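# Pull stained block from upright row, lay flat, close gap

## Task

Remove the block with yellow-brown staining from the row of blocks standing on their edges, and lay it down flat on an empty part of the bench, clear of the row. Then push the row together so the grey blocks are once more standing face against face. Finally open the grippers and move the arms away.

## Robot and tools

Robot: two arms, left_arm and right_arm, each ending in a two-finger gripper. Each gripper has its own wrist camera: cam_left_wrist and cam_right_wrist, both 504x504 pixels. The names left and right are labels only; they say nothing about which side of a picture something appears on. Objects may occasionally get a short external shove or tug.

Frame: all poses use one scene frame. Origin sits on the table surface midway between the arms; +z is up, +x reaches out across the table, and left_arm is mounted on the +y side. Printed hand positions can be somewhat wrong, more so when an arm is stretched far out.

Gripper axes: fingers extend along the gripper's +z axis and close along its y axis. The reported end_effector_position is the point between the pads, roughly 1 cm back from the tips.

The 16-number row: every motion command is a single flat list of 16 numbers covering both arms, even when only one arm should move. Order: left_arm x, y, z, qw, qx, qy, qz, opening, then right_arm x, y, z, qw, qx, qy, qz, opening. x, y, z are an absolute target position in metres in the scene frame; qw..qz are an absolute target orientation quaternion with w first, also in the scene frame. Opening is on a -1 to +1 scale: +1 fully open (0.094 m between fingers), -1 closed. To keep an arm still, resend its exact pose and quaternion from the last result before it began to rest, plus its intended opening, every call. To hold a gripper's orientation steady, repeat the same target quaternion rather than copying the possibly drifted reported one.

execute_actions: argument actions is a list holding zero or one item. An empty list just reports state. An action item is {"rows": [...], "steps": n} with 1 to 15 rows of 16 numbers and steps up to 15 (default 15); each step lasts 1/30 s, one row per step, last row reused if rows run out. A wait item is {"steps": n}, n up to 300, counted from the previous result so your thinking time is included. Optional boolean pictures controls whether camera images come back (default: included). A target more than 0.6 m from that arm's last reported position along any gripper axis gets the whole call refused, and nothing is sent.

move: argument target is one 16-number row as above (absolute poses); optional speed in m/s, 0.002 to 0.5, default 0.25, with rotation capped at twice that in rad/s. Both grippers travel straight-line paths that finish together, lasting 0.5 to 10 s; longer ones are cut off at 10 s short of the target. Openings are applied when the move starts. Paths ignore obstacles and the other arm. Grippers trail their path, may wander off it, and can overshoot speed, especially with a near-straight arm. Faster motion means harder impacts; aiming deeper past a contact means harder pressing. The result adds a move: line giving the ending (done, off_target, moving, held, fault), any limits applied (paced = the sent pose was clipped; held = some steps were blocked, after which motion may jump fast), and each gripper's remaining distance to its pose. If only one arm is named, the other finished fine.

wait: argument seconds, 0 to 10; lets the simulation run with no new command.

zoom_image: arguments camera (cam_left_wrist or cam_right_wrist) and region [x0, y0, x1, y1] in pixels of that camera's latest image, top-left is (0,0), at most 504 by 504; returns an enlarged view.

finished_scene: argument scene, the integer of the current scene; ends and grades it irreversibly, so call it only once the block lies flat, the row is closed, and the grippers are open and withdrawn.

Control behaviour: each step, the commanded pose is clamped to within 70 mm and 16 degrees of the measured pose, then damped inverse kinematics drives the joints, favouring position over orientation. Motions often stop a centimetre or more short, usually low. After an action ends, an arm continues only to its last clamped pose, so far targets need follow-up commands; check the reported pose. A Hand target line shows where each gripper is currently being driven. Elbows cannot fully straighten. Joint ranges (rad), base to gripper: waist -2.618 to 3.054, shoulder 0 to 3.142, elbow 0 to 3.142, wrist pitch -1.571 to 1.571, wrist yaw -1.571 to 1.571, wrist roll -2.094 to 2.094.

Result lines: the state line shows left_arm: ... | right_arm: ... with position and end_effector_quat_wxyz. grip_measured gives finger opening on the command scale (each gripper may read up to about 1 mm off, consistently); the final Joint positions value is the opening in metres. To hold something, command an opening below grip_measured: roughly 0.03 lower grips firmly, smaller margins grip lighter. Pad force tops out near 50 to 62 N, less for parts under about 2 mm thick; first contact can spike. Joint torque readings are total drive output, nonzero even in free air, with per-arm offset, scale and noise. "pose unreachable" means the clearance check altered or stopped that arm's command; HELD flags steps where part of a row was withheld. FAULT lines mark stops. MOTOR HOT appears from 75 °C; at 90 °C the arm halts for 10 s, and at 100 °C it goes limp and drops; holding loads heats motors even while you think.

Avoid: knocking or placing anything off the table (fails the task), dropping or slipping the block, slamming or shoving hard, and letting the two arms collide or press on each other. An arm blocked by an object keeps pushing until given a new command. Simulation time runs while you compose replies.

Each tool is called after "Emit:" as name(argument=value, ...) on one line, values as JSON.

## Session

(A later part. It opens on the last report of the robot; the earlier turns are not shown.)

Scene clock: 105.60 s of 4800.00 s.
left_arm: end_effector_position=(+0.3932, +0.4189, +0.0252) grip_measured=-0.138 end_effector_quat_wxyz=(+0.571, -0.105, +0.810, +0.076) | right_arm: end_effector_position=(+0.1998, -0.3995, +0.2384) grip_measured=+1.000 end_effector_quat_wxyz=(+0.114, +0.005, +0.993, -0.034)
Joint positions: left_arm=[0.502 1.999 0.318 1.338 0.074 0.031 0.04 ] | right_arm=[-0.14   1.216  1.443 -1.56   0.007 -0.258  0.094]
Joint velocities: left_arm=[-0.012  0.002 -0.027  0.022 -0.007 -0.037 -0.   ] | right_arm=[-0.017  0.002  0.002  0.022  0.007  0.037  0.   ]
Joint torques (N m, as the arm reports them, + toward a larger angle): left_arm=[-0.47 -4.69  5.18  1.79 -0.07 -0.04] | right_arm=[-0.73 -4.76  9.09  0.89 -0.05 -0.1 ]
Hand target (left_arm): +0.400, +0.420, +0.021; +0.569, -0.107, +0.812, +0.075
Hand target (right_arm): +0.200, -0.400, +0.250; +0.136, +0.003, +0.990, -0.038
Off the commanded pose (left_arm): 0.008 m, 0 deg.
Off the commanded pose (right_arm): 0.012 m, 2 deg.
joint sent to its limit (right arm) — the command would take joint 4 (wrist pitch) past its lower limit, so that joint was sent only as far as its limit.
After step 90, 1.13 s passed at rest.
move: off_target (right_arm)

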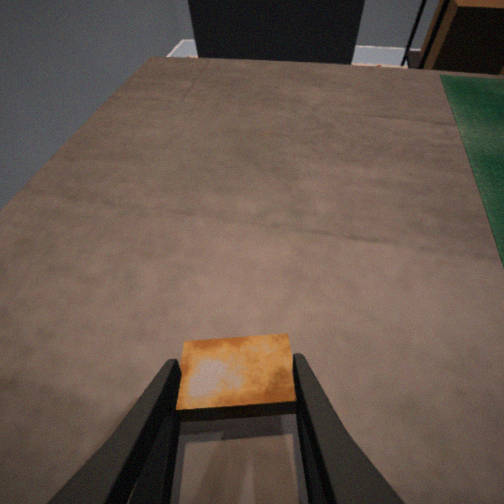

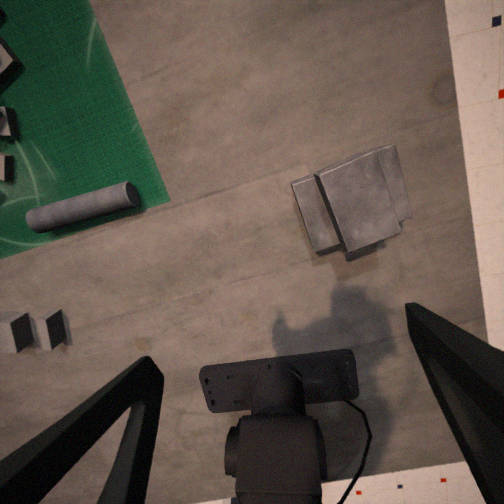

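Emit:
move(target=[0.40,0.42,0.024,0.569,-0.107,0.812,0.075,0.35, 0.2,-0.4,0.25,0.133,0.003,0.99,-0.037,1], speed=0.01)

Emit:
move(target=[0.3,0.33,0.16,0.3,0.1,0.95,0,0.35, 0.2,-0.4,0.25,0.133,0.003,0.99,-0.037,1], speed=0.2)

Emit:
move(target=[0.155,-0.112,0.075,0,0.819,0.574,0,0.35, 0.2,-0.4,0.25,0.133,0.003,0.99,-0.037,1], speed=0.3)

Emit:
move(target=[0.154,-0.108,0.02,0,0.819,0.574,0,0.35, 0.2,-0.4,0.25,0.133,0.003,0.99,-0.037,1], speed=0.04)

Scene clock: 117.67 s of 4800.00 s.
left_arm: end_effector_position=(+0.3912, +0.4185, +0.0196) grip_measured=+0.349 end_effector_quat_wxyz=(+0.562, -0.106, +0.817, +0.075) | right_arm: end_effector_position=(+0.1998, -0.3995, +0.2384) grip_measured=+1.000 end_effector_quat_wxyz=(+0.114, +0.005, +0.993, -0.034)
Joint positions: left_arm=[0.502 1.999 0.318 1.314 0.073 0.031 0.063] | right_arm=[-0.14   1.216  1.443 -1.56   0.007 -0.258  0.094]
Joint velocities: left_arm=[ 0.027  0.012 -0.017  0.037  0.007 -0.037 -0.   ] | right_arm=[ 0.002  0.002 -0.002 -0.007  0.037 -0.066  0.   ]
Joint torques (N m, as the arm reports them, + toward a larger angle): left_arm=[-0.42 -6.22  5.05  1.91 -0.05 -0.07] | right_arm=[-0.77 -4.9   8.97  0.9  -0.06 -0.08]
Hand target (left_arm): +0.400, +0.420, +0.024; +0.569, -0.107, +0.812, +0.075
Hand target (right_arm): +0.200, -0.400, +0.250; +0.136, +0.003, +0.990, -0.038
Off the commanded pose (left_arm): 0.010 m, 1 deg.
Off the commanded pose (right_arm): 0.012 m, 2 deg.
joint sent to its limit (right arm) — the command would take joint 4 (wrist pitch) past its lower limit, so that joint was sent only as far as its limit.
After step 90, 6.87 s passed at rest.
move: off_target (right_arm)

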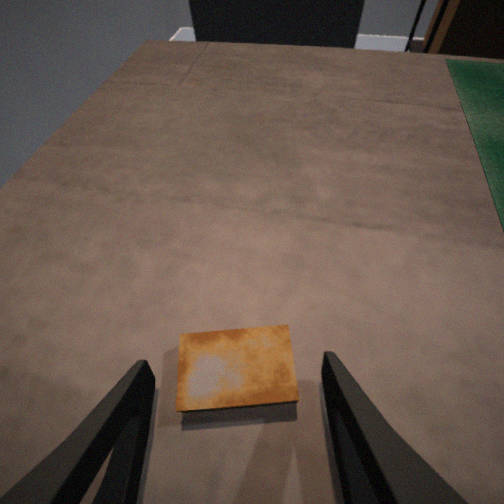

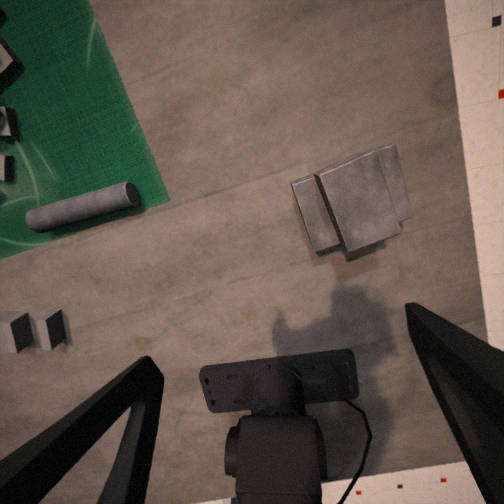

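Scene clock: 120.23 s of 4800.00 s.
left_arm: end_effector_position=(+0.2988, +0.3330, +0.1462) grip_measured=+0.349 end_effector_quat_wxyz=(+0.286, +0.093, +0.954, -0.001) | right_arm: end_effector_position=(+0.1998, -0.3995, +0.2384) grip_measured=+1.000 end_effector_quat_wxyz=(+0.114, +0.005, +0.993, -0.034)
Joint positions: left_arm=[ 0.392  1.106  0.867 -0.777  0.18   0.375  0.063] | right_arm=[-0.14   1.216  1.443 -1.56   0.007 -0.258  0.094]
Joint velocities: left_arm=[ 0.002 -0.007 -0.017 -0.037 -0.037 -0.007 -0.   ] | right_arm=[-0.017  0.027  0.012 -0.007 -0.022  0.066  0.   ]
Joint torques (N m, as the arm reports them, + toward a larger angle): left_arm=[-0.48 -3.03 10.05  1.29  0.12  0.11] | right_arm=[-0.65 -4.79  8.95  0.9  -0.11 -0.09]
Hand target (left_arm): +0.303, +0.331, +0.158; +0.299, +0.103, +0.949, +0.001
Hand target (right_arm): +0.200, -0.400, +0.250; +0.136, +0.003, +0.990, -0.038
Off the commanded pose (left_arm): 0.014 m, 2 deg.
Off the commanded pose (right_arm): 0.012 m, 2 deg.
joint sent to its limit (right arm) — the command would take joint 4 (wrist pitch) past its lower limit, so that joint was sent only as far as its limit.
move: off_target (left_arm, right_arm)

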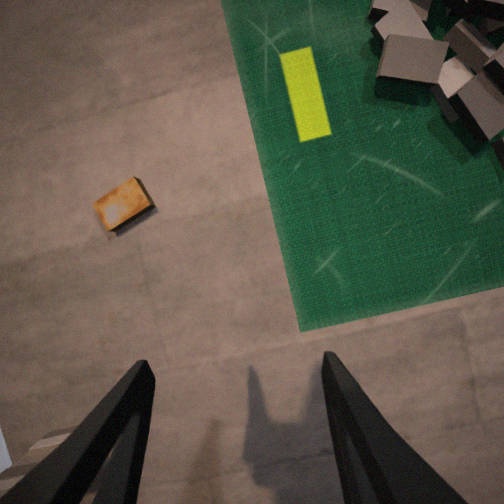

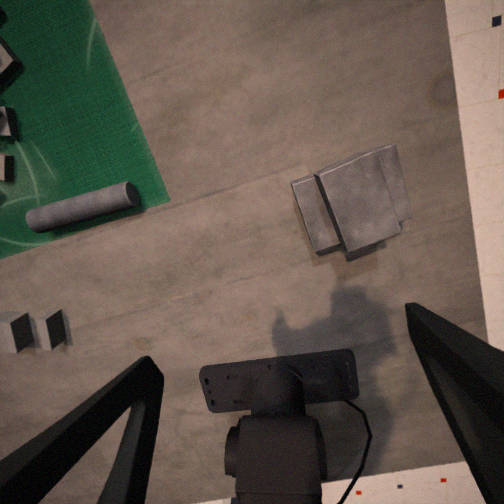

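Scene clock: 123.97 s of 4800.00 s.
left_arm: end_effector_position=(+0.1551, -0.1118, +0.0684) grip_measured=+0.349 end_effector_quat_wxyz=(+0.008, +0.817, +0.577, +0.006) | right_arm: end_effector_position=(+0.1998, -0.3995, +0.2384) grip_measured=+1.000 end_effector_quat_wxyz=(+0.114, +0.005, +0.993, -0.034)
Joint positions: left_arm=[-1.091  2.215  1.924 -1.268 -0.015  0.66   0.063] | right_arm=[-0.14   1.216  1.443 -1.56   0.007 -0.258  0.094]
Joint velocities: left_arm=[-0.007  0.002  0.007 -0.007 -0.007  0.022 -0.   ] | right_arm=[-0.017 -0.017  0.012 -0.037  0.051  0.037  0.   ]
Joint torques (N m, as the arm reports them, + toward a larger angle): left_arm=[ -0.09 -11.39   9.11   0.34   0.17   0.14] | right_arm=[-0.69 -4.95  8.98  0.88 -0.09 -0.06]
Hand target (left_arm): +0.153, -0.116, +0.073; +0.009, +0.820, +0.572, -0.002
Hand target (right_arm): +0.200, -0.400, +0.250; +0.136, +0.003, +0.990, -0.038
Off the commanded pose (left_arm): 0.007 m, 1 deg.
Off the commanded pose (right_arm): 0.012 m, 2 deg.
joint sent to its limit (right arm) — the command would take joint 4 (wrist pitch) past its lower limit, so that joint was sent only as far as its limit.
move: off_target (right_arm)

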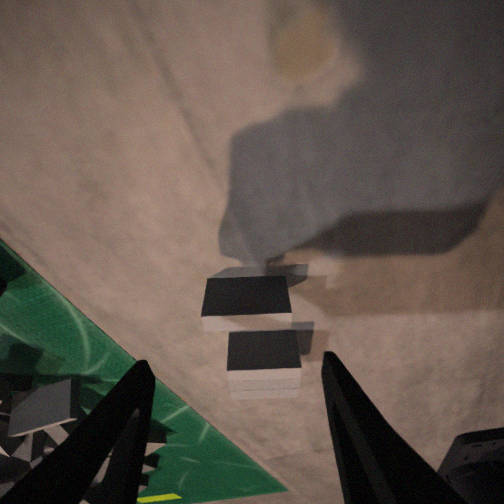

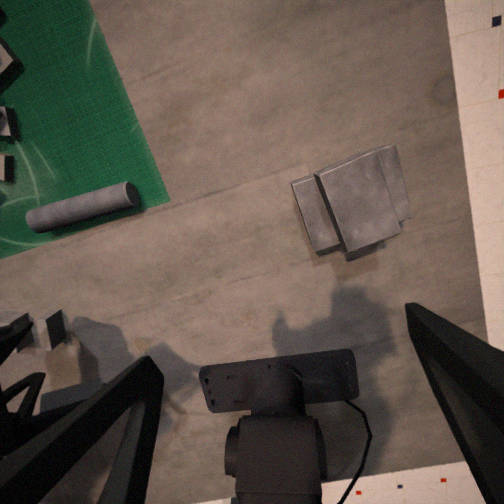

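Scene clock: 125.57 s of 4800.00 s.
left_arm: end_effector_position=(+0.1530, -0.1052, +0.0244) grip_measured=+0.349 end_effector_quat_wxyz=(-0.002, +0.818, +0.575, +0.009) | right_arm: end_effector_position=(+0.1998, -0.3995, +0.2384) grip_measured=+1.000 end_effector_quat_wxyz=(+0.114, +0.005, +0.993, -0.034)
Joint positions: left_arm=[-1.091  2.232  1.775 -1.123 -0.016  0.663  0.063] | right_arm=[-0.14   1.216  1.443 -1.56   0.007 -0.258  0.094]
Joint velocities: left_arm=[ 0.017  0.017 -0.007  0.022 -0.095 -0.007 -0.001] | right_arm=[-0.007 -0.002 -0.027 -0.051  0.051  0.066  0.   ]
Joint torques (N m, as the arm reports them, + toward a larger angle): left_arm=[  0.61 -11.61   5.83   0.59   0.12   0.12] | right_arm=[-0.72 -4.81  9.06  0.86 -0.05 -0.11]
Hand target (left_arm): +0.154, -0.108, +0.020; +0.000, +0.819, +0.574, +0.000
Hand target (right_arm): +0.200, -0.400, +0.250; +0.136, +0.003, +0.990, -0.038
Off the commanded pose (left_arm): 0.005 m, 1 deg.
Off the commanded pose (right_arm): 0.012 m, 2 deg.
joint sent to its limit (right arm) — the command would take joint 4 (wrist pitch) past its lower limit, so that joint was sent only as far as its limit.
move: off_target (right_arm)

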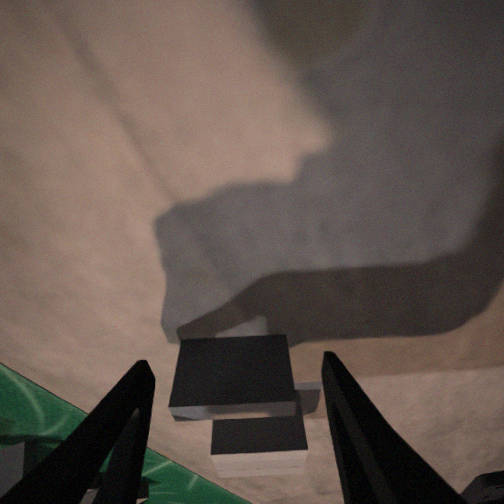

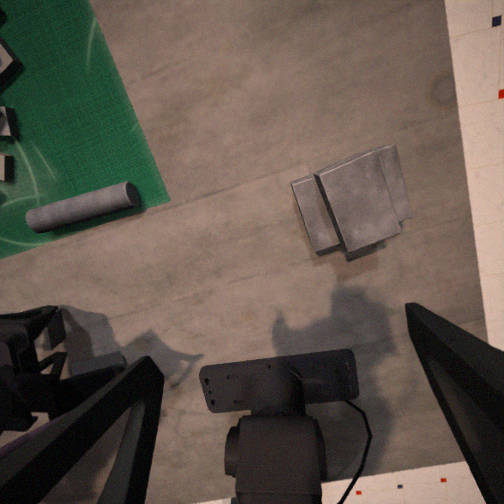

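Emit:
move(target=[0.154,-0.108,0.02,0,0.819,0.574,0,-0.17, 0.2,-0.4,0.25,0.133,0.003,0.99,-0.037,1], speed=0.04)

Emit:
move(target=[0.160,-0.076,0.036,0,0.819,0.574,0,-0.17, 0.2,-0.4,0.25,0.133,0.003,0.99,-0.037,1], speed=0.02)

Emit:
move(target=[0.160,-0.076,0.036,0,0.819,0.574,0,0.3, 0.2,-0.4,0.25,0.133,0.003,0.99,-0.037,1], speed=0.02)

Emit:
zoom_image(camera="cam_left_wrist", region=[110, 244, 370, 504])

Scene clock: 134.57 s of 4800.00 s.
left_arm: end_effector_position=(+0.1534, -0.1056, +0.0244) grip_measured=-0.130 end_effector_quat_wxyz=(-0.001, +0.818, +0.575, +0.009) | right_arm: end_effector_position=(+0.1998, -0.3995, +0.2384) grip_measured=+1.000 end_effector_quat_wxyz=(+0.114, +0.005, +0.993, -0.034)
Joint positions: left_arm=[-1.091  2.232  1.775 -1.121 -0.017  0.663  0.041] | right_arm=[-0.14   1.216  1.443 -1.56   0.007 -0.258  0.094]
Joint velocities: left_arm=[-0.017 -0.007 -0.002  0.022  0.037  0.081 -0.   ] | right_arm=[ 0.002 -0.017 -0.007 -0.007 -0.007 -0.095  0.   ]
Joint torques (N m, as the arm reports them, + toward a larger angle): left_arm=[  0.6  -11.34   6.02   0.57   0.15   0.13] | right_arm=[-0.79 -4.87  9.12  0.85 -0.09 -0.07]
Hand target (left_arm): +0.154, -0.108, +0.020; -0.000, +0.819, +0.574, +0.000
Hand target (right_arm): +0.200, -0.400, +0.250; +0.136, +0.003, +0.990, -0.038
Off the commanded pose (left_arm): 0.005 m, 1 deg.
Off the commanded pose (right_arm): 0.012 m, 2 deg.
joint sent to its limit (right arm) — the command would take joint 4 (wrist pitch) past its lower limit, so that joint was sent only as far as its limit.
After step 90, 5.27 s passed at rest.
move: off_target (right_arm)

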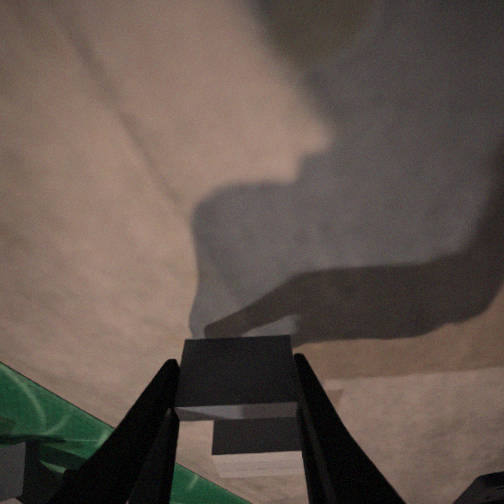

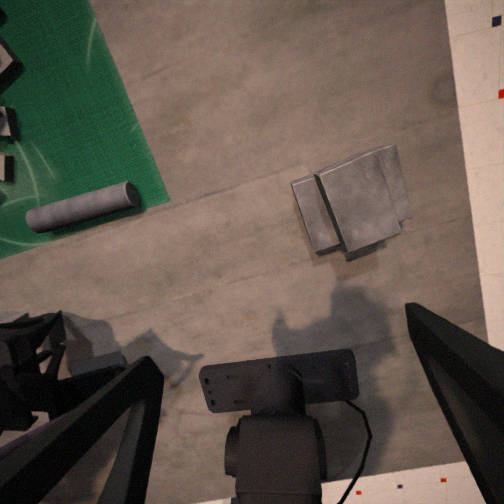

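Scene clock: 136.43 s of 4800.00 s.
left_arm: end_effector_position=(+0.1588, -0.0762, +0.0243) grip_measured=-0.130 end_effector_quat_wxyz=(-0.012, +0.818, +0.575, +0.008) | right_arm: end_effector_position=(+0.1998, -0.3995, +0.2384) grip_measured=+1.000 end_effector_quat_wxyz=(+0.114, +0.005, +0.993, -0.034)
Joint positions: left_arm=[-1.052  2.15   1.642 -1.09  -0.009  0.702  0.041] | right_arm=[-0.14   1.216  1.443 -1.56   0.007 -0.258  0.094]
Joint velocities: left_arm=[-0.012  0.002 -0.002  0.007  0.022  0.139 -0.001] | right_arm=[-0.017  0.017  0.002 -0.022  0.037  0.022  0.   ]
Joint torques (N m, as the arm reports them, + toward a larger angle): left_arm=[  0.65 -14.27   5.69   0.36   0.09   0.18] | right_arm=[-0.81 -4.83  9.1   0.89 -0.05 -0.1 ]
Hand target (left_arm): +0.160, -0.076, +0.036; -0.001, +0.819, +0.574, +0.001
Hand target (right_arm): +0.200, -0.400, +0.250; +0.136, +0.003, +0.990, -0.038
Off the commanded pose (left_arm): 0.012 m, 2 deg.
Off the commanded pose (right_arm): 0.012 m, 2 deg.
joint sent to its limit (right arm) — the command would take joint 4 (wrist pitch) past its lower limit, so that joint was sent only as far as its limit.
move: off_target (left_arm, right_arm)

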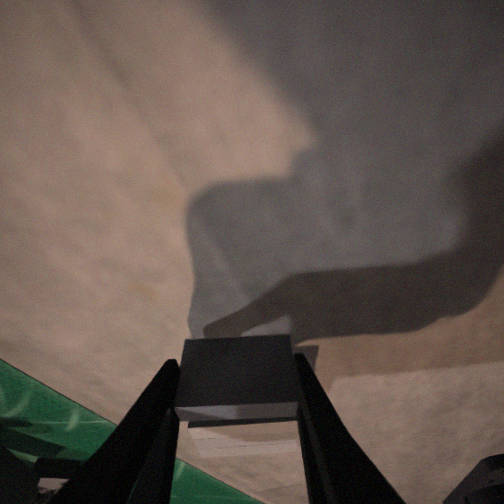

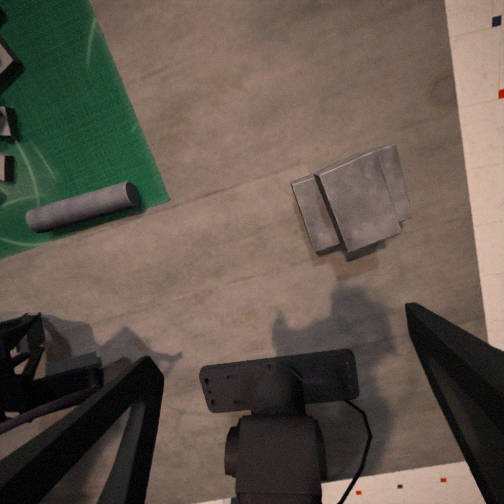

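Scene clock: 137.63 s of 4800.00 s.
left_arm: end_effector_position=(+0.1591, -0.0761, +0.0243) grip_measured=+0.299 end_effector_quat_wxyz=(-0.012, +0.818, +0.575, +0.009) | right_arm: end_effector_position=(+0.1998, -0.3995, +0.2384) grip_measured=+1.000 end_effector_quat_wxyz=(+0.114, +0.005, +0.993, -0.034)
Joint positions: left_arm=[-1.052  2.15   1.642 -1.09  -0.011  0.702  0.061] | right_arm=[-0.14   1.216  1.443 -1.56   0.007 -0.258  0.094]
Joint velocities: left_arm=[ 0.007 -0.002 -0.007  0.007 -0.037  0.037  0.   ] | right_arm=[-0.007 -0.002 -0.007 -0.022 -0.037  0.022  0.   ]
Joint torques (N m, as the arm reports them, + toward a larger angle): left_arm=[  0.6  -14.3    5.49   0.37   0.09   0.14] | right_arm=[-0.67 -4.86  8.96  0.87 -0.11 -0.07]
Hand target (left_arm): +0.160, -0.076, +0.036; -0.000, +0.819, +0.574, +0.000
Hand target (right_arm): +0.200, -0.400, +0.250; +0.136, +0.003, +0.990, -0.038
Off the commanded pose (left_arm): 0.012 m, 2 deg.
Off the commanded pose (right_arm): 0.012 m, 2 deg.
joint sent to its limit (right arm) — the command would take joint 4 (wrist pitch) past its lower limit, so that joint was sent only as far as its limit.
move: off_target (left_arm, right_arm)

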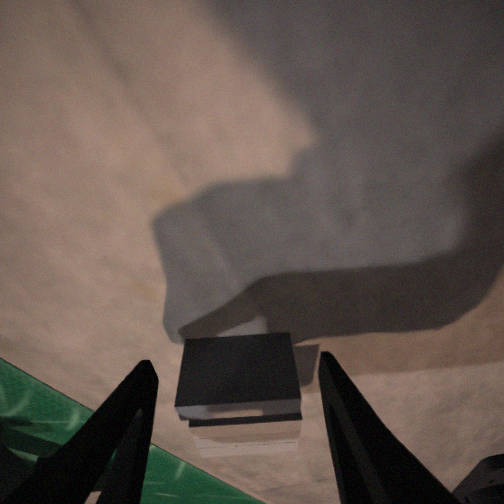

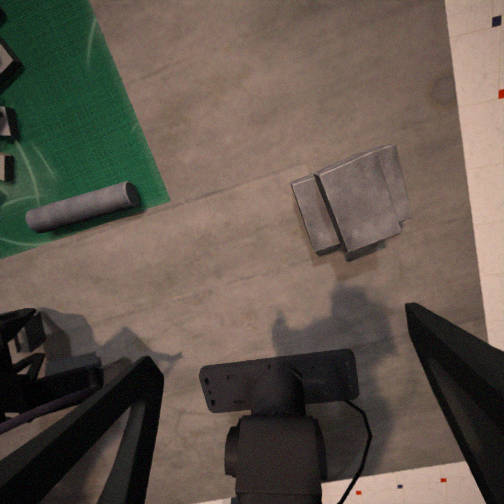

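Region (110, 244, 370, 504) of cam_left_wrist's 504x504 image, scaled by 1.938, with more detail than that image has.

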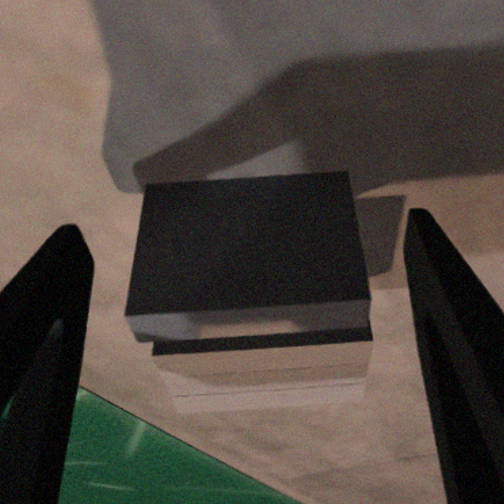

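Emit:
move(target=[0.162,-0.066,0.033,0,0.819,0.574,0,0.3, 0.2,-0.4,0.25,0.133,0.003,0.99,-0.037,1], speed=0.02)

Emit:
move(target=[0.162,-0.066,0.033,0,0.819,0.574,0,-0.14, 0.2,-0.4,0.25,0.133,0.003,0.99,-0.037,1], speed=0.02)

Emit:
move(target=[0.162,-0.066,0.033,0,0.819,0.574,0,0.5, 0.2,-0.4,0.25,0.133,0.003,0.99,-0.037,1], speed=0.02)

Emit:
move(target=[0.164,-0.062,0.085,0,0.819,0.574,0,0.6, 0.2,-0.4,0.25,0.133,0.003,0.99,-0.037,1], speed=0.06)

Emit:
move(target=[0.168,-0.056,0.07,0,0.174,0.985,0,0.6, 0.2,-0.4,0.25,0.133,0.003,0.99,-0.037,1], speed=0.3)

Emit:
move(target=[0.168,-0.054,0.016,0,0.174,0.985,0,0.6, 0.2,-0.4,0.25,0.133,0.003,0.99,-0.037,1], speed=0.04)

Scene clock: 150.17 s of 4800.00 s.
left_arm: end_effector_position=(+0.1599, -0.0619, +0.0241) grip_measured=+0.299 end_effector_quat_wxyz=(-0.019, +0.818, +0.575, +0.011) | right_arm: end_effector_position=(+0.1998, -0.3995, +0.2384) grip_measured=+1.000 end_effector_quat_wxyz=(+0.114, +0.005, +0.993, -0.034)
Joint positions: left_arm=[-1.037  2.116  1.586 -1.083 -0.012  0.716  0.061] | right_arm=[-0.14   1.216  1.443 -1.56   0.007 -0.258  0.094]
Joint velocities: left_arm=[-0.007 -0.002 -0.012  0.007 -0.022  0.066 -0.   ] | right_arm=[-0.007 -0.022 -0.007  0.051  0.037 -0.051  0.   ]
Joint torques (N m, as the arm reports them, + toward a larger angle): left_arm=[  0.5  -13.46   5.46   0.5    0.07   0.13] | right_arm=[-0.76 -4.78  9.1   0.89 -0.14 -0.09]
Hand target (left_arm): +0.162, -0.066, +0.033; -0.000, +0.819, +0.574, +0.001
Hand target (right_arm): +0.200, -0.400, +0.250; +0.136, +0.003, +0.990, -0.038
Off the commanded pose (left_arm): 0.010 m, 3 deg.
Off the commanded pose (right_arm): 0.012 m, 2 deg.
joint sent to its limit (right arm) — the command would take joint 4 (wrist pitch) past its lower limit, so that joint was sent only as far as its limit.
After step 90, 8.33 s passed at rest.
move: off_target (left_arm, right_arm)

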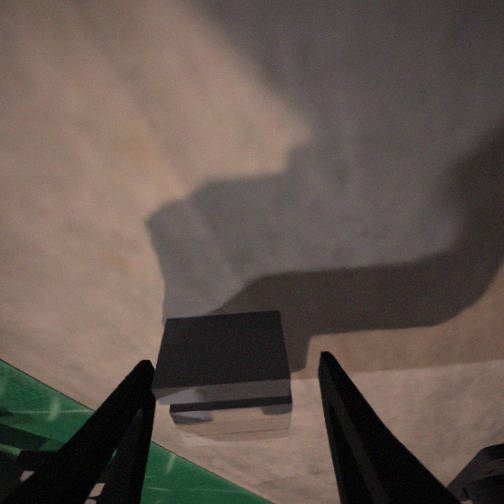

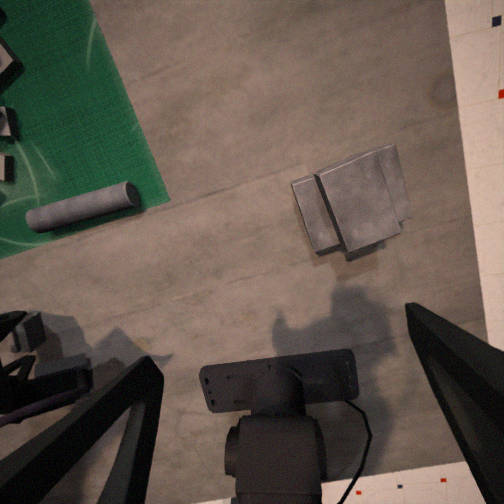

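Scene clock: 151.50 s of 4800.00 s.
left_arm: end_effector_position=(+0.1605, -0.0620, +0.0241) grip_measured=-0.116 end_effector_quat_wxyz=(-0.018, +0.818, +0.575, +0.012) | right_arm: end_effector_position=(+0.1998, -0.3995, +0.2384) grip_measured=+1.000 end_effector_quat_wxyz=(+0.114, +0.005, +0.993, -0.034)
Joint positions: left_arm=[-1.037  2.116  1.586 -1.082 -0.015  0.716  0.042] | right_arm=[-0.14   1.216  1.443 -1.56   0.007 -0.258  0.094]
Joint velocities: left_arm=[-0.002  0.002 -0.012 -0.022 -0.007 -0.022 -0.   ] | right_arm=[ 0.007  0.012 -0.002 -0.037 -0.066 -0.066  0.   ]
Joint torques (N m, as the arm reports them, + toward a larger angle): left_arm=[  0.62 -13.43   5.36   0.49   0.11   0.17] | right_arm=[-0.75 -4.69  8.95  0.9  -0.07 -0.07]
Hand target (left_arm): +0.162, -0.066, +0.033; -0.000, +0.819, +0.574, +0.000
Hand target (right_arm): +0.200, -0.400, +0.250; +0.136, +0.003, +0.990, -0.038
Off the commanded pose (left_arm): 0.010 m, 3 deg.
Off the commanded pose (right_arm): 0.012 m, 2 deg.
joint sent to its limit (right arm) — the command would take joint 4 (wrist pitch) past its lower limit, so that joint was sent only as far as its limit.
move: off_target (left_arm, right_arm)

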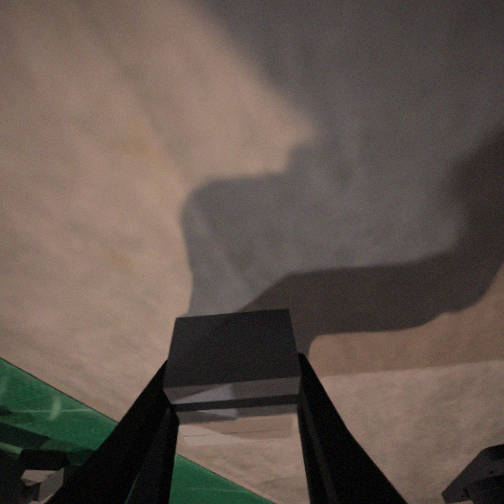

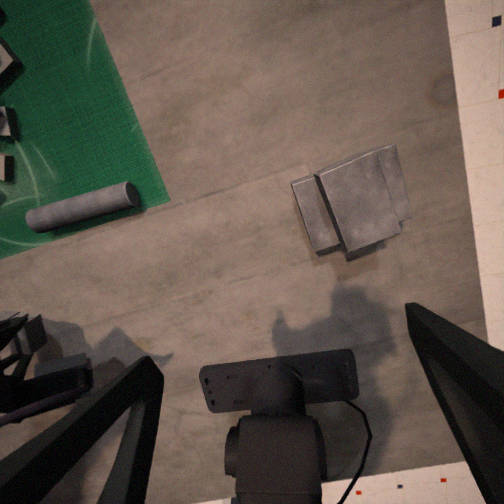

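Scene clock: 152.83 s of 4800.00 s.
left_arm: end_effector_position=(+0.1607, -0.0620, +0.0241) grip_measured=+0.499 end_effector_quat_wxyz=(-0.018, +0.818, +0.575, +0.013) | right_arm: end_effector_position=(+0.1998, -0.3995, +0.2384) grip_measured=+1.000 end_effector_quat_wxyz=(+0.114, +0.005, +0.993, -0.034)
Joint positions: left_arm=[-1.037  2.116  1.586 -1.082 -0.016  0.716  0.07 ] | right_arm=[-0.14   1.216  1.443 -1.56   0.007 -0.258  0.094]
Joint velocities: left_arm=[-0.007 -0.012 -0.012  0.007  0.081  0.037 -0.001] | right_arm=[-0.002  0.002  0.002  0.037 -0.037 -0.081  0.   ]
Joint torques (N m, as the arm reports them, + toward a larger angle): left_arm=[  0.5  -13.62   5.42   0.48   0.11   0.13] | right_arm=[-0.7  -4.85  9.02  0.91 -0.1  -0.09]
Hand target (left_arm): +0.162, -0.066, +0.033; -0.000, +0.819, +0.574, +0.000
Hand target (right_arm): +0.200, -0.400, +0.250; +0.136, +0.003, +0.990, -0.038
Off the commanded pose (left_arm): 0.010 m, 3 deg.
Off the commanded pose (right_arm): 0.012 m, 2 deg.
joint sent to its limit (right arm) — the command would take joint 4 (wrist pitch) past its lower limit, so that joint was sent only as far as its limit.
move: off_target (left_arm, right_arm)

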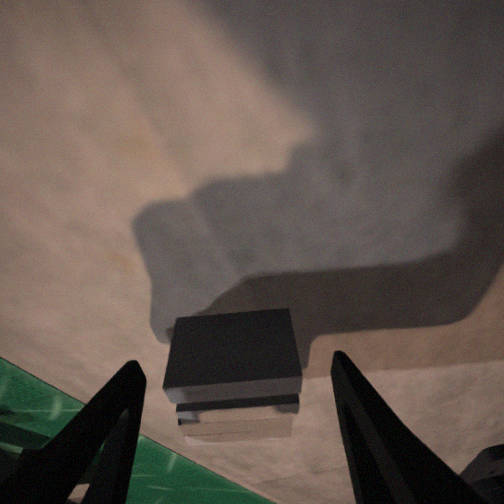

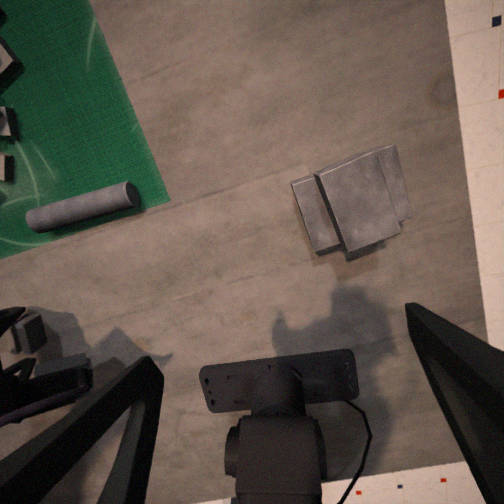

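Scene clock: 154.33 s of 4800.00 s.
left_arm: end_effector_position=(+0.1622, -0.0575, +0.0673) grip_measured=+0.599 end_effector_quat_wxyz=(-0.018, +0.818, +0.575, +0.012) | right_arm: end_effector_position=(+0.1998, -0.3995, +0.2384) grip_measured=+1.000 end_effector_quat_wxyz=(+0.114, +0.005, +0.993, -0.034)
Joint positions: left_arm=[-1.029  2.065  1.683 -1.23  -0.016  0.725  0.075] | right_arm=[-0.14   1.216  1.443 -1.56   0.007 -0.258  0.094]
Joint velocities: left_arm=[ 0.022  0.007  0.007 -0.007 -0.022  0.051 -0.001] | right_arm=[ 0.002  0.002 -0.007  0.007  0.022  0.007  0.   ]
Joint torques (N m, as the arm reports them, + toward a larger angle): left_arm=[  0.52 -13.15   8.82   0.24   0.13   0.19] | right_arm=[-0.79 -4.91  9.03  0.91 -0.08 -0.08]
Hand target (left_arm): +0.164, -0.062, +0.085; +0.000, +0.819, +0.574, +0.000
Hand target (right_arm): +0.200, -0.400, +0.250; +0.136, +0.003, +0.990, -0.038
Off the commanded pose (left_arm): 0.018 m, 3 deg.
Off the commanded pose (right_arm): 0.012 m, 2 deg.
joint sent to its limit (right arm) — the command would take joint 4 (wrist pitch) past its lower limit, so that joint was sent only as far as its limit.
move: off_target (left_arm, right_arm)

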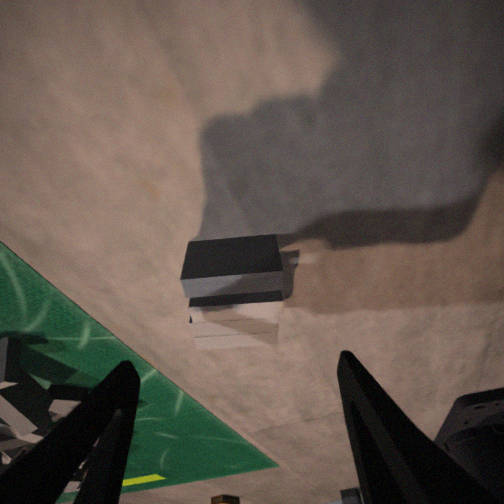

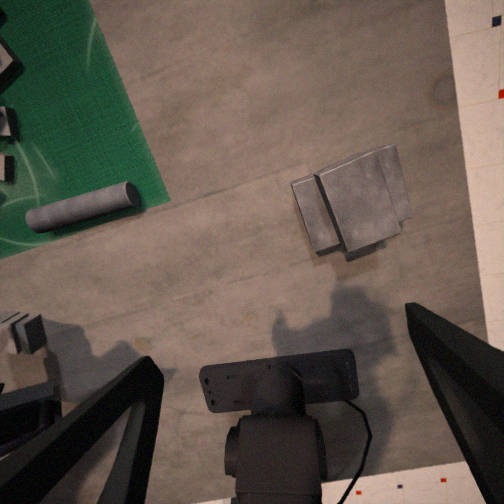

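Scene clock: 157.53 s of 4800.00 s.
left_arm: end_effector_position=(+0.1637, -0.0528, +0.0589) grip_measured=+0.599 end_effector_quat_wxyz=(-0.016, +0.182, +0.983, +0.020) | right_arm: end_effector_position=(+0.1998, -0.3995, +0.2384) grip_measured=+1.000 end_effector_quat_wxyz=(+0.114, +0.005, +0.993, -0.034)
Joint positions: left_arm=[-1.011  2.065  1.649 -1.206  0.005 -0.806  0.075] | right_arm=[-0.14   1.216  1.443 -1.56   0.007 -0.258  0.094]
Joint velocities: left_arm=[ 0.017  0.012  0.002  0.007 -0.007 -0.168 -0.   ] | right_arm=[ 0.002 -0.022 -0.007  0.051 -0.022  0.022  0.   ]
Joint torques (N m, as the arm reports them, + toward a larger angle): left_arm=[  0.53 -13.83   5.59   0.46  -0.07  -0.07] | right_arm=[-0.85 -4.84  9.2   0.89 -0.04 -0.07]
Hand target (left_arm): +0.168, -0.056, +0.070; -0.000, +0.173, +0.985, +0.000
Hand target (right_arm): +0.200, -0.400, +0.250; +0.136, +0.003, +0.990, -0.038
Off the commanded pose (left_arm): 0.012 m, 3 deg.
Off the commanded pose (right_arm): 0.012 m, 2 deg.
joint sent to its limit (right arm) — the command would take joint 4 (wrist pitch) past its lower limit, so that joint was sent only as far as its limit.
move: off_target (left_arm, right_arm)

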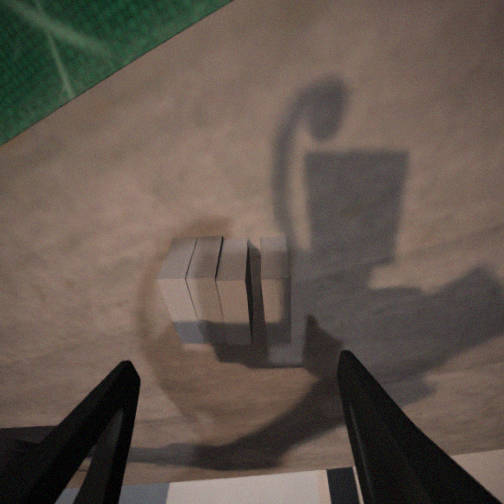

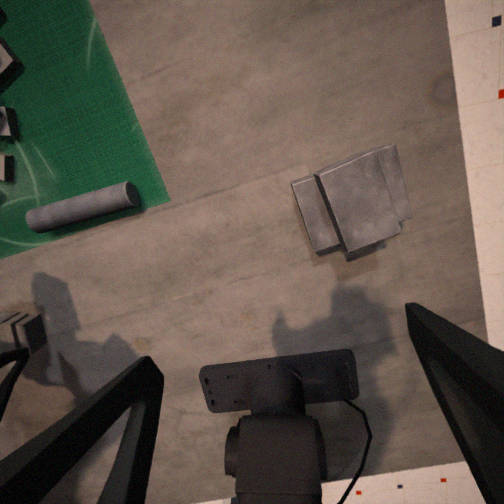

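Scene clock: 159.07 s of 4800.00 s.
left_arm: end_effector_position=(+0.1637, -0.0530, +0.0202) grip_measured=+0.599 end_effector_quat_wxyz=(-0.005, +0.182, +0.983, +0.002) | right_arm: end_effector_position=(+0.1998, -0.3995, +0.2384) grip_measured=+1.000 end_effector_quat_wxyz=(+0.114, +0.005, +0.993, -0.034)
Joint positions: left_arm=[-1.011  2.065  1.492 -1.007  0.005 -0.807  0.075] | right_arm=[-0.14   1.216  1.443 -1.56   0.007 -0.258  0.094]
Joint velocities: left_arm=[ 0.007 -0.002  0.002 -0.022 -0.007  0.051 -0.001] | right_arm=[ 0.017 -0.007 -0.012  0.066 -0.037  0.022  0.   ]
Joint torques (N m, as the arm reports them, + toward a larger angle): left_arm=[  0.54 -10.12   5.66   0.54  -0.05  -0.1 ] | right_arm=[-0.63 -4.89  9.07  0.88 -0.09 -0.09]
Hand target (left_arm): +0.168, -0.054, +0.016; -0.000, +0.174, +0.985, +0.000
Hand target (right_arm): +0.200, -0.400, +0.250; +0.136, +0.003, +0.990, -0.038
Off the commanded pose (left_arm): 0.006 m, 1 deg.
Off the commanded pose (right_arm): 0.012 m, 2 deg.
joint sent to its limit (right arm) — the command would take joint 4 (wrist pitch) past its lower limit, so that joint was sent only as far as its limit.
move: off_target (right_arm)

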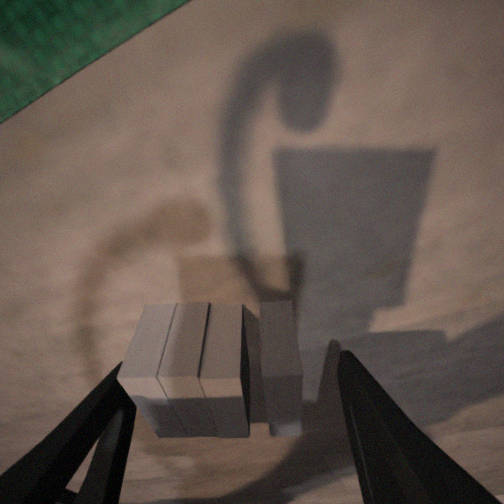

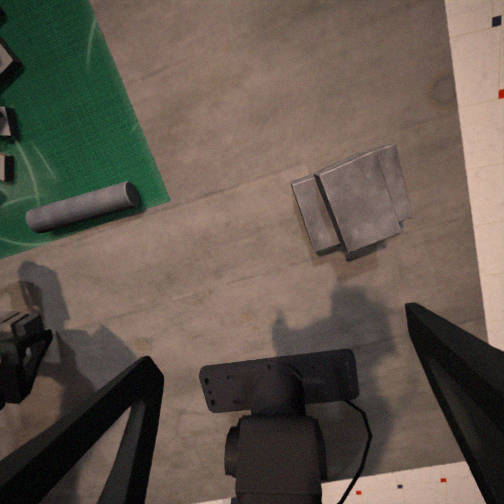

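Emit:
execute_actions(actions=[{"rows":[[0.168,-0.054,0.016,0,0.174,0.985,0,0.45,0.2,-0.4,0.25,0.133,0.003,0.99,-0.037,1],[0.168,-0.054,0.016,0,0.174,0.985,0,0.4,0.2,-0.4,0.25,0.133,0.003,0.99,-0.037,1],[0.168,-0.054,0.016,0,0.174,0.985,0,0.36,0.2,-0.4,0.25,0.133,0.003,0.99,-0.037,1],[0.168,-0.054,0.016,0,0.174,0.985,0,0.33,0.2,-0.4,0.25,0.133,0.003,0.99,-0.037,1],[0.168,-0.054,0.016,0,0.174,0.985,0,0.3,0.2,-0.4,0.25,0.133,0.003,0.99,-0.037,1],[0.168,-0.054,0.016,0,0.174,0.985,0,0.27,0.2,-0.4,0.25,0.133,0.003,0.99,-0.037,1],[0.168,-0.054,0.016,0,0.174,0.985,0,0.24,0.2,-0.4,0.25,0.133,0.003,0.99,-0.037,1],[0.168,-0.054,0.016,0,0.174,0.985,0,0.21,0.2,-0.4,0.25,0.133,0.003,0.99,-0.037,1],[0.168,-0.054,0.016,0,0.174,0.985,0,0.18,0.2,-0.4,0.25,0.133,0.003,0.99,-0.037,1],[0.168,-0.054,0.016,0,0.174,0.985,0,0.15,0.2,-0.4,0.25,0.133,0.003,0.99,-0.037,1],[0.168,-0.054,0.016,0,0.174,0.985,0,0.12,0.2,-0.4,0.25,0.133,0.003,0.99,-0.037,1],[0.168,-0.054,0.016,0,0.174,0.985,0,0.09,0.2,-0.4,0.25,0.133,0.003,0.99,-0.037,1],[0.168,-0.054,0.016,0,0.174,0.985,0,0.06,0.2,-0.4,0.25,0.133,0.003,0.99,-0.037,1],[0.168,-0.054,0.016,0,0.174,0.985,0,0.03,0.2,-0.4,0.25,0.133,0.003,0.99,-0.037,1],[0.168,-0.054,0.016,0,0.174,0.985,0,0.0,0.2,-0.4,0.25,0.133,0.003,0.99,-0.037,1]]}], pictures=false)

Emit:
move(target=[0.168,-0.054,0.016,0,0.174,0.985,0,-0.13, 0.2,-0.4,0.25,0.133,0.003,0.99,-0.037,1], speed=0.02)

Scene clock: 176.17 s of 4800.00 s.
left_arm: end_effector_position=(+0.1655, -0.0513, +0.0202) grip_measured=+0.016 end_effector_quat_wxyz=(-0.003, +0.180, +0.984, +0.006) | right_arm: end_effector_position=(+0.1998, -0.3995, +0.2384) grip_measured=+1.000 end_effector_quat_wxyz=(+0.114, +0.005, +0.993, -0.034)
Joint positions: left_arm=[-1.008  2.065  1.492 -1.011 -0.001 -0.808  0.048] | right_arm=[-0.14   1.216  1.443 -1.56   0.007 -0.258  0.094]
Joint velocities: left_arm=[-0.002 -0.022 -0.017 -0.007  0.007  0.022 -0.03 ] | right_arm=[ 0.007 -0.017 -0.002 -0.022 -0.051  0.022  0.   ]
Joint torques (N m, as the arm reports them, + toward a larger angle): left_arm=[ 0.37 -9.9   5.51  0.61  0.   -0.1 ] | right_arm=[-0.78 -4.82  9.1   0.9  -0.09 -0.08]
Hand target (left_arm): +0.168, -0.054, +0.016; -0.000, +0.174, +0.985, +0.000
Hand target (right_arm): +0.200, -0.400, +0.250; +0.136, +0.003, +0.990, -0.038
Off the commanded pose (left_arm): 0.006 m, 1 deg.
Off the commanded pose (right_arm): 0.012 m, 2 deg.
joint sent to its limit (right arm) — the command would take joint 4 (wrist pitch) past its lower limit, so that joint was sent only as far as its limit.
Steps of this call (steps 1 to 90: nothing new was sent; then 13.60 s passed at rest; steps 91 to 105: all 15 steps of this action). Readings (end_effector_position):
91: left_arm (+0.1638, -0.0533, +0.0202) | right_arm (+0.1998, -0.3995, +0.2384)
92: left_arm (+0.1638, -0.0533, +0.0202) | right_arm (+0.1998, -0.3995, +0.2384)
94: left_arm (+0.1638, -0.0533, +0.0202) | right_arm (+0.1998, -0.3995, +0.2384)
98: left_arm (+0.1644, -0.0529, +0.0202) | right_arm (+0.1998, -0.3995, +0.2384)
105: the state above

Scene clock: 177.60 s of 4800.00 s.
left_arm: end_effector_position=(+0.1654, -0.0512, +0.0202) grip_measured=-0.074 end_effector_quat_wxyz=(-0.004, +0.180, +0.984, +0.006) | right_arm: end_effector_position=(+0.1998, -0.3995, +0.2384) grip_measured=+1.000 end_effector_quat_wxyz=(+0.114, +0.005, +0.993, -0.034)
Joint positions: left_arm=[-1.008  2.065  1.492 -1.011 -0.    -0.808  0.044] | right_arm=[-0.14   1.216  1.443 -1.56   0.007 -0.258  0.094]
Joint velocities: left_arm=[ 0.007  0.002 -0.017  0.037  0.022 -0.022  0.002] | right_arm=[-0.007 -0.017 -0.017  0.022 -0.066 -0.037  0.   ]
Joint torques (N m, as the arm reports them, + toward a larger angle): left_arm=[ 0.22 -9.9   5.57  0.62 -0.01 -0.11] | right_arm=[-0.8  -4.9   9.24  0.89 -0.08 -0.08]
Hand target (left_arm): +0.168, -0.054, +0.016; -0.000, +0.174, +0.985, +0.000
Hand target (right_arm): +0.200, -0.400, +0.250; +0.136, +0.003, +0.990, -0.038
Off the commanded pose (left_arm): 0.006 m, 1 deg.
Off the commanded pose (right_arm): 0.012 m, 2 deg.
joint sent to its limit (right arm) — the command would take joint 4 (wrist pitch) past its lower limit, so that joint was sent only as far as its limit.
move: off_target (right_arm)

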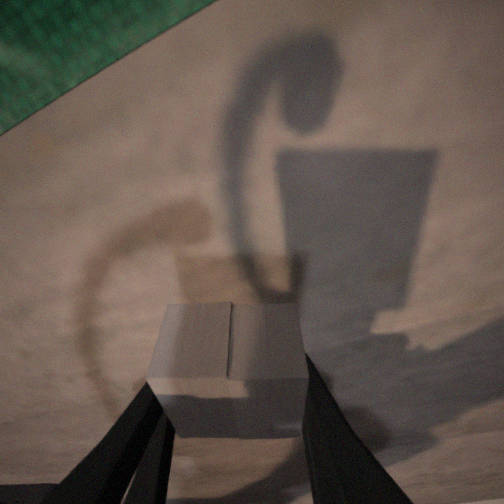

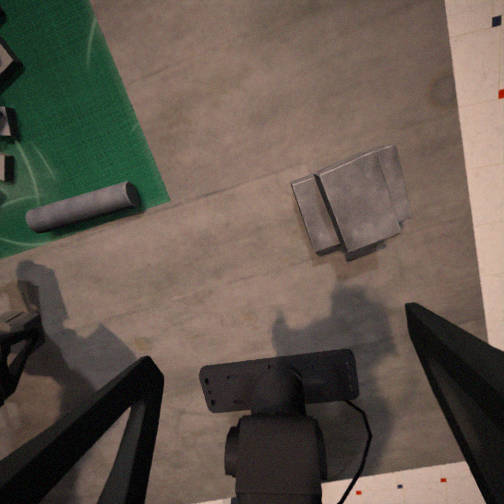

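Emit:
move(target=[0.168,-0.054,0.016,0,0.174,0.985,0,0.6, 0.2,-0.4,0.25,0.133,0.003,0.99,-0.037,1], speed=0.02)

Emit:
move(target=[0.168,-0.054,0.08,0,0.174,0.985,0,0.6, 0.2,-0.4,0.25,0.133,0.003,0.99,-0.037,1], speed=0.06)

Emit:
move(target=[0.15,0.03,0.18,0,0.174,0.985,0,0.6, 0.2,-0.4,0.25,0.133,0.003,0.99,-0.037,1])

Scene clock: 185.03 s of 4800.00 s.
left_arm: end_effector_position=(+0.1656, -0.0525, +0.0202) grip_measured=+0.599 end_effector_quat_wxyz=(-0.003, +0.180, +0.984, +0.003) | right_arm: end_effector_position=(+0.1998, -0.3995, +0.2384) grip_measured=+1.000 end_effector_quat_wxyz=(+0.114, +0.005, +0.993, -0.034)
Joint positions: left_arm=[-1.008  2.065  1.492 -1.006  0.002 -0.808  0.075] | right_arm=[-0.14   1.216  1.443 -1.56   0.007 -0.258  0.094]
Joint velocities: left_arm=[-0.007 -0.017  0.012 -0.007  0.081  0.037  0.   ] | right_arm=[-0.007  0.007  0.002  0.022  0.051 -0.022  0.   ]
Joint torques (N m, as the arm reports them, + toward a larger angle): left_arm=[  0.25 -10.01   5.5    0.59   0.    -0.09] | right_arm=[-0.7  -4.93  9.07  0.89 -0.06 -0.07]
Hand target (left_arm): +0.168, -0.054, +0.016; -0.000, +0.174, +0.985, +0.000
Hand target (right_arm): +0.200, -0.400, +0.250; +0.136, +0.003, +0.990, -0.038
Off the commanded pose (left_arm): 0.005 m, 1 deg.
Off the commanded pose (right_arm): 0.012 m, 2 deg.
joint sent to its limit (right arm) — the command would take joint 4 (wrist pitch) past its lower limit, so that joint was sent only as far as its limit.
After step 90, 3.23 s passed at rest.
move: off_target (right_arm)

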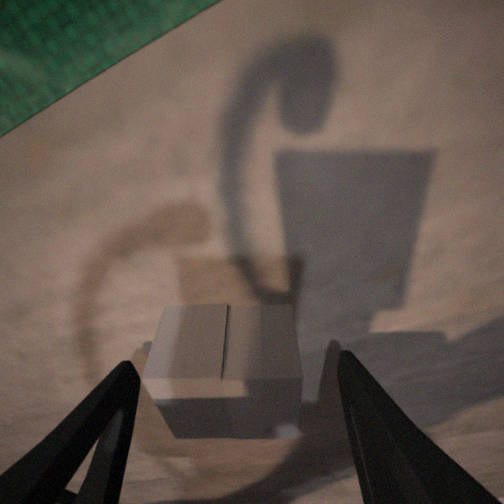

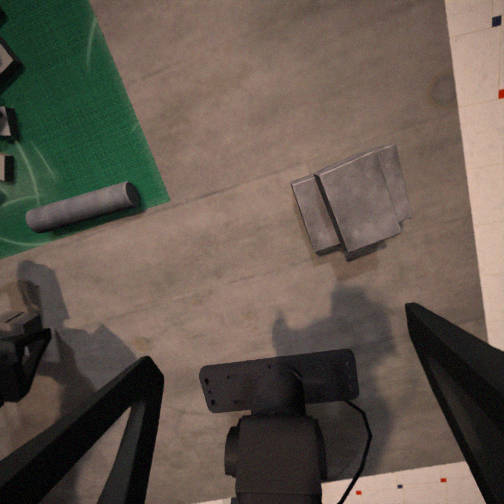

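Scene clock: 186.53 s of 4800.00 s.
left_arm: end_effector_position=(+0.1643, -0.0500, +0.0632) grip_measured=+0.599 end_effector_quat_wxyz=(-0.012, +0.180, +0.983, +0.016) | right_arm: end_effector_position=(+0.1998, -0.3995, +0.2384) grip_measured=+1.000 end_effector_quat_wxyz=(+0.114, +0.005, +0.993, -0.034)
Joint positions: left_arm=[-1.008  2.042  1.633 -1.201  0.003 -0.808  0.075] | right_arm=[-0.14   1.216  1.443 -1.56   0.007 -0.258  0.094]
Joint velocities: left_arm=[-0.012  0.017 -0.007 -0.022  0.037  0.022 -0.   ] | right_arm=[-0.012 -0.022  0.012 -0.022  0.037  0.007  0.   ]
Joint torques (N m, as the arm reports them, + toward a larger angle): left_arm=[  0.33 -12.48   8.65   0.25  -0.03  -0.07] | right_arm=[-0.81 -4.81  9.28  0.92 -0.03 -0.12]
Hand target (left_arm): +0.168, -0.054, +0.080; +0.000, +0.174, +0.985, -0.000
Hand target (right_arm): +0.200, -0.400, +0.250; +0.136, +0.003, +0.990, -0.038
Off the commanded pose (left_arm): 0.018 m, 2 deg.
Off the commanded pose (right_arm): 0.012 m, 2 deg.
joint sent to its limit (right arm) — the command would take joint 4 (wrist pitch) past its lower limit, so that joint was sent only as far as its limit.
move: off_target (left_arm, right_arm)

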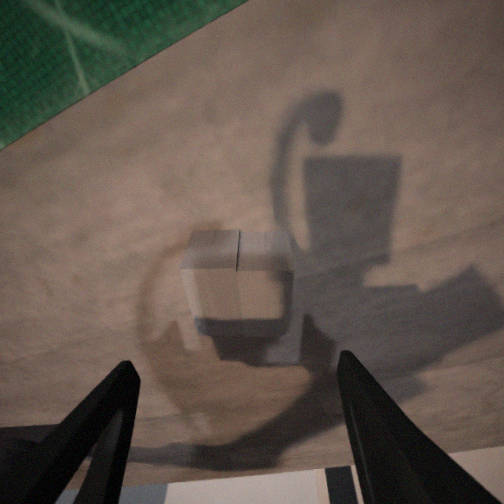

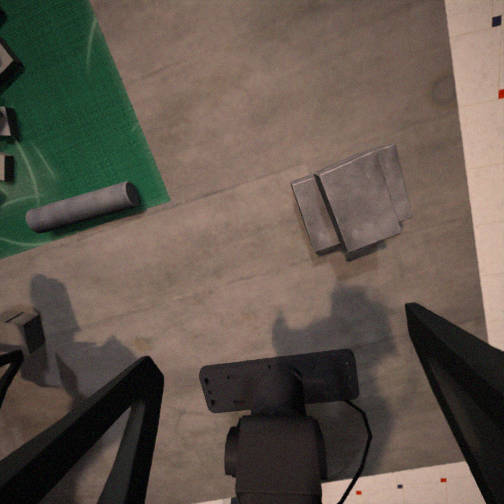

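Scene clock: 187.73 s of 4800.00 s.
left_arm: end_effector_position=(+0.1479, +0.0290, +0.1693) grip_measured=+0.599 end_effector_quat_wxyz=(-0.010, +0.172, +0.985, +0.010) | right_arm: end_effector_position=(+0.1998, -0.3995, +0.2384) grip_measured=+1.000 end_effector_quat_wxyz=(+0.114, +0.005, +0.993, -0.034)
Joint positions: left_arm=[-0.955  1.714  1.624 -1.509  0.005 -0.771  0.075] | right_arm=[-0.14   1.216  1.443 -1.56   0.007 -0.258  0.094]
Joint velocities: left_arm=[-0.007  0.007 -0.012 -0.066  0.066 -0.066  0.   ] | right_arm=[-0.007 -0.007 -0.012  0.007  0.081 -0.007  0.   ]
Joint torques (N m, as the arm reports them, + toward a larger angle): left_arm=[ 0.57 -8.72  8.49  0.29 -0.07  0.11] | right_arm=[-0.63 -4.93  9.06  0.92 -0.04 -0.1 ]
Hand target (left_arm): +0.151, +0.030, +0.180; +0.000, +0.174, +0.985, +0.000
Hand target (right_arm): +0.200, -0.400, +0.250; +0.136, +0.003, +0.990, -0.038
Off the commanded pose (left_arm): 0.011 m, 2 deg.
Off the commanded pose (right_arm): 0.012 m, 2 deg.
joint sent to its limit (right arm) — the command would take joint 4 (wrist pitch) past its lower limit, so that joint was sent only as far as its limit.
move: off_target (left_arm, right_arm)

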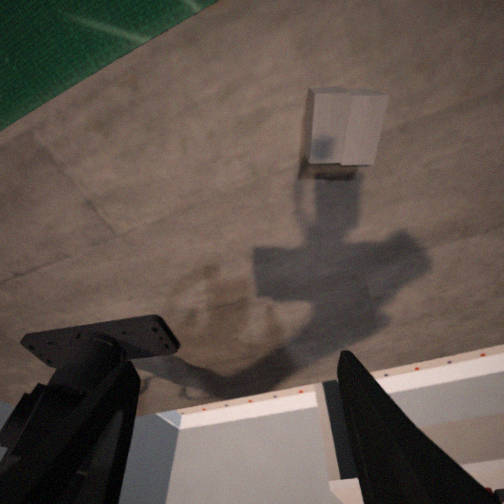

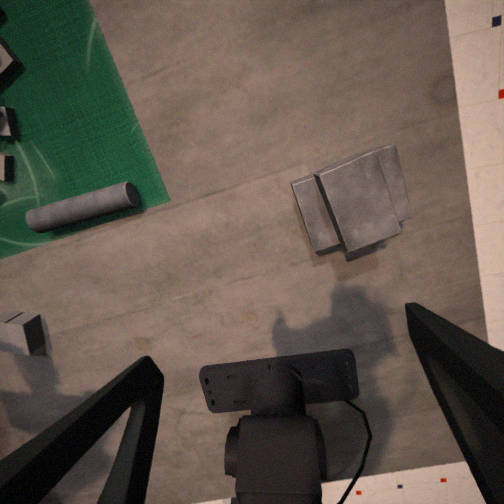

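Emit:
finished_scene(scene=2)

The scene is finished: the task was done.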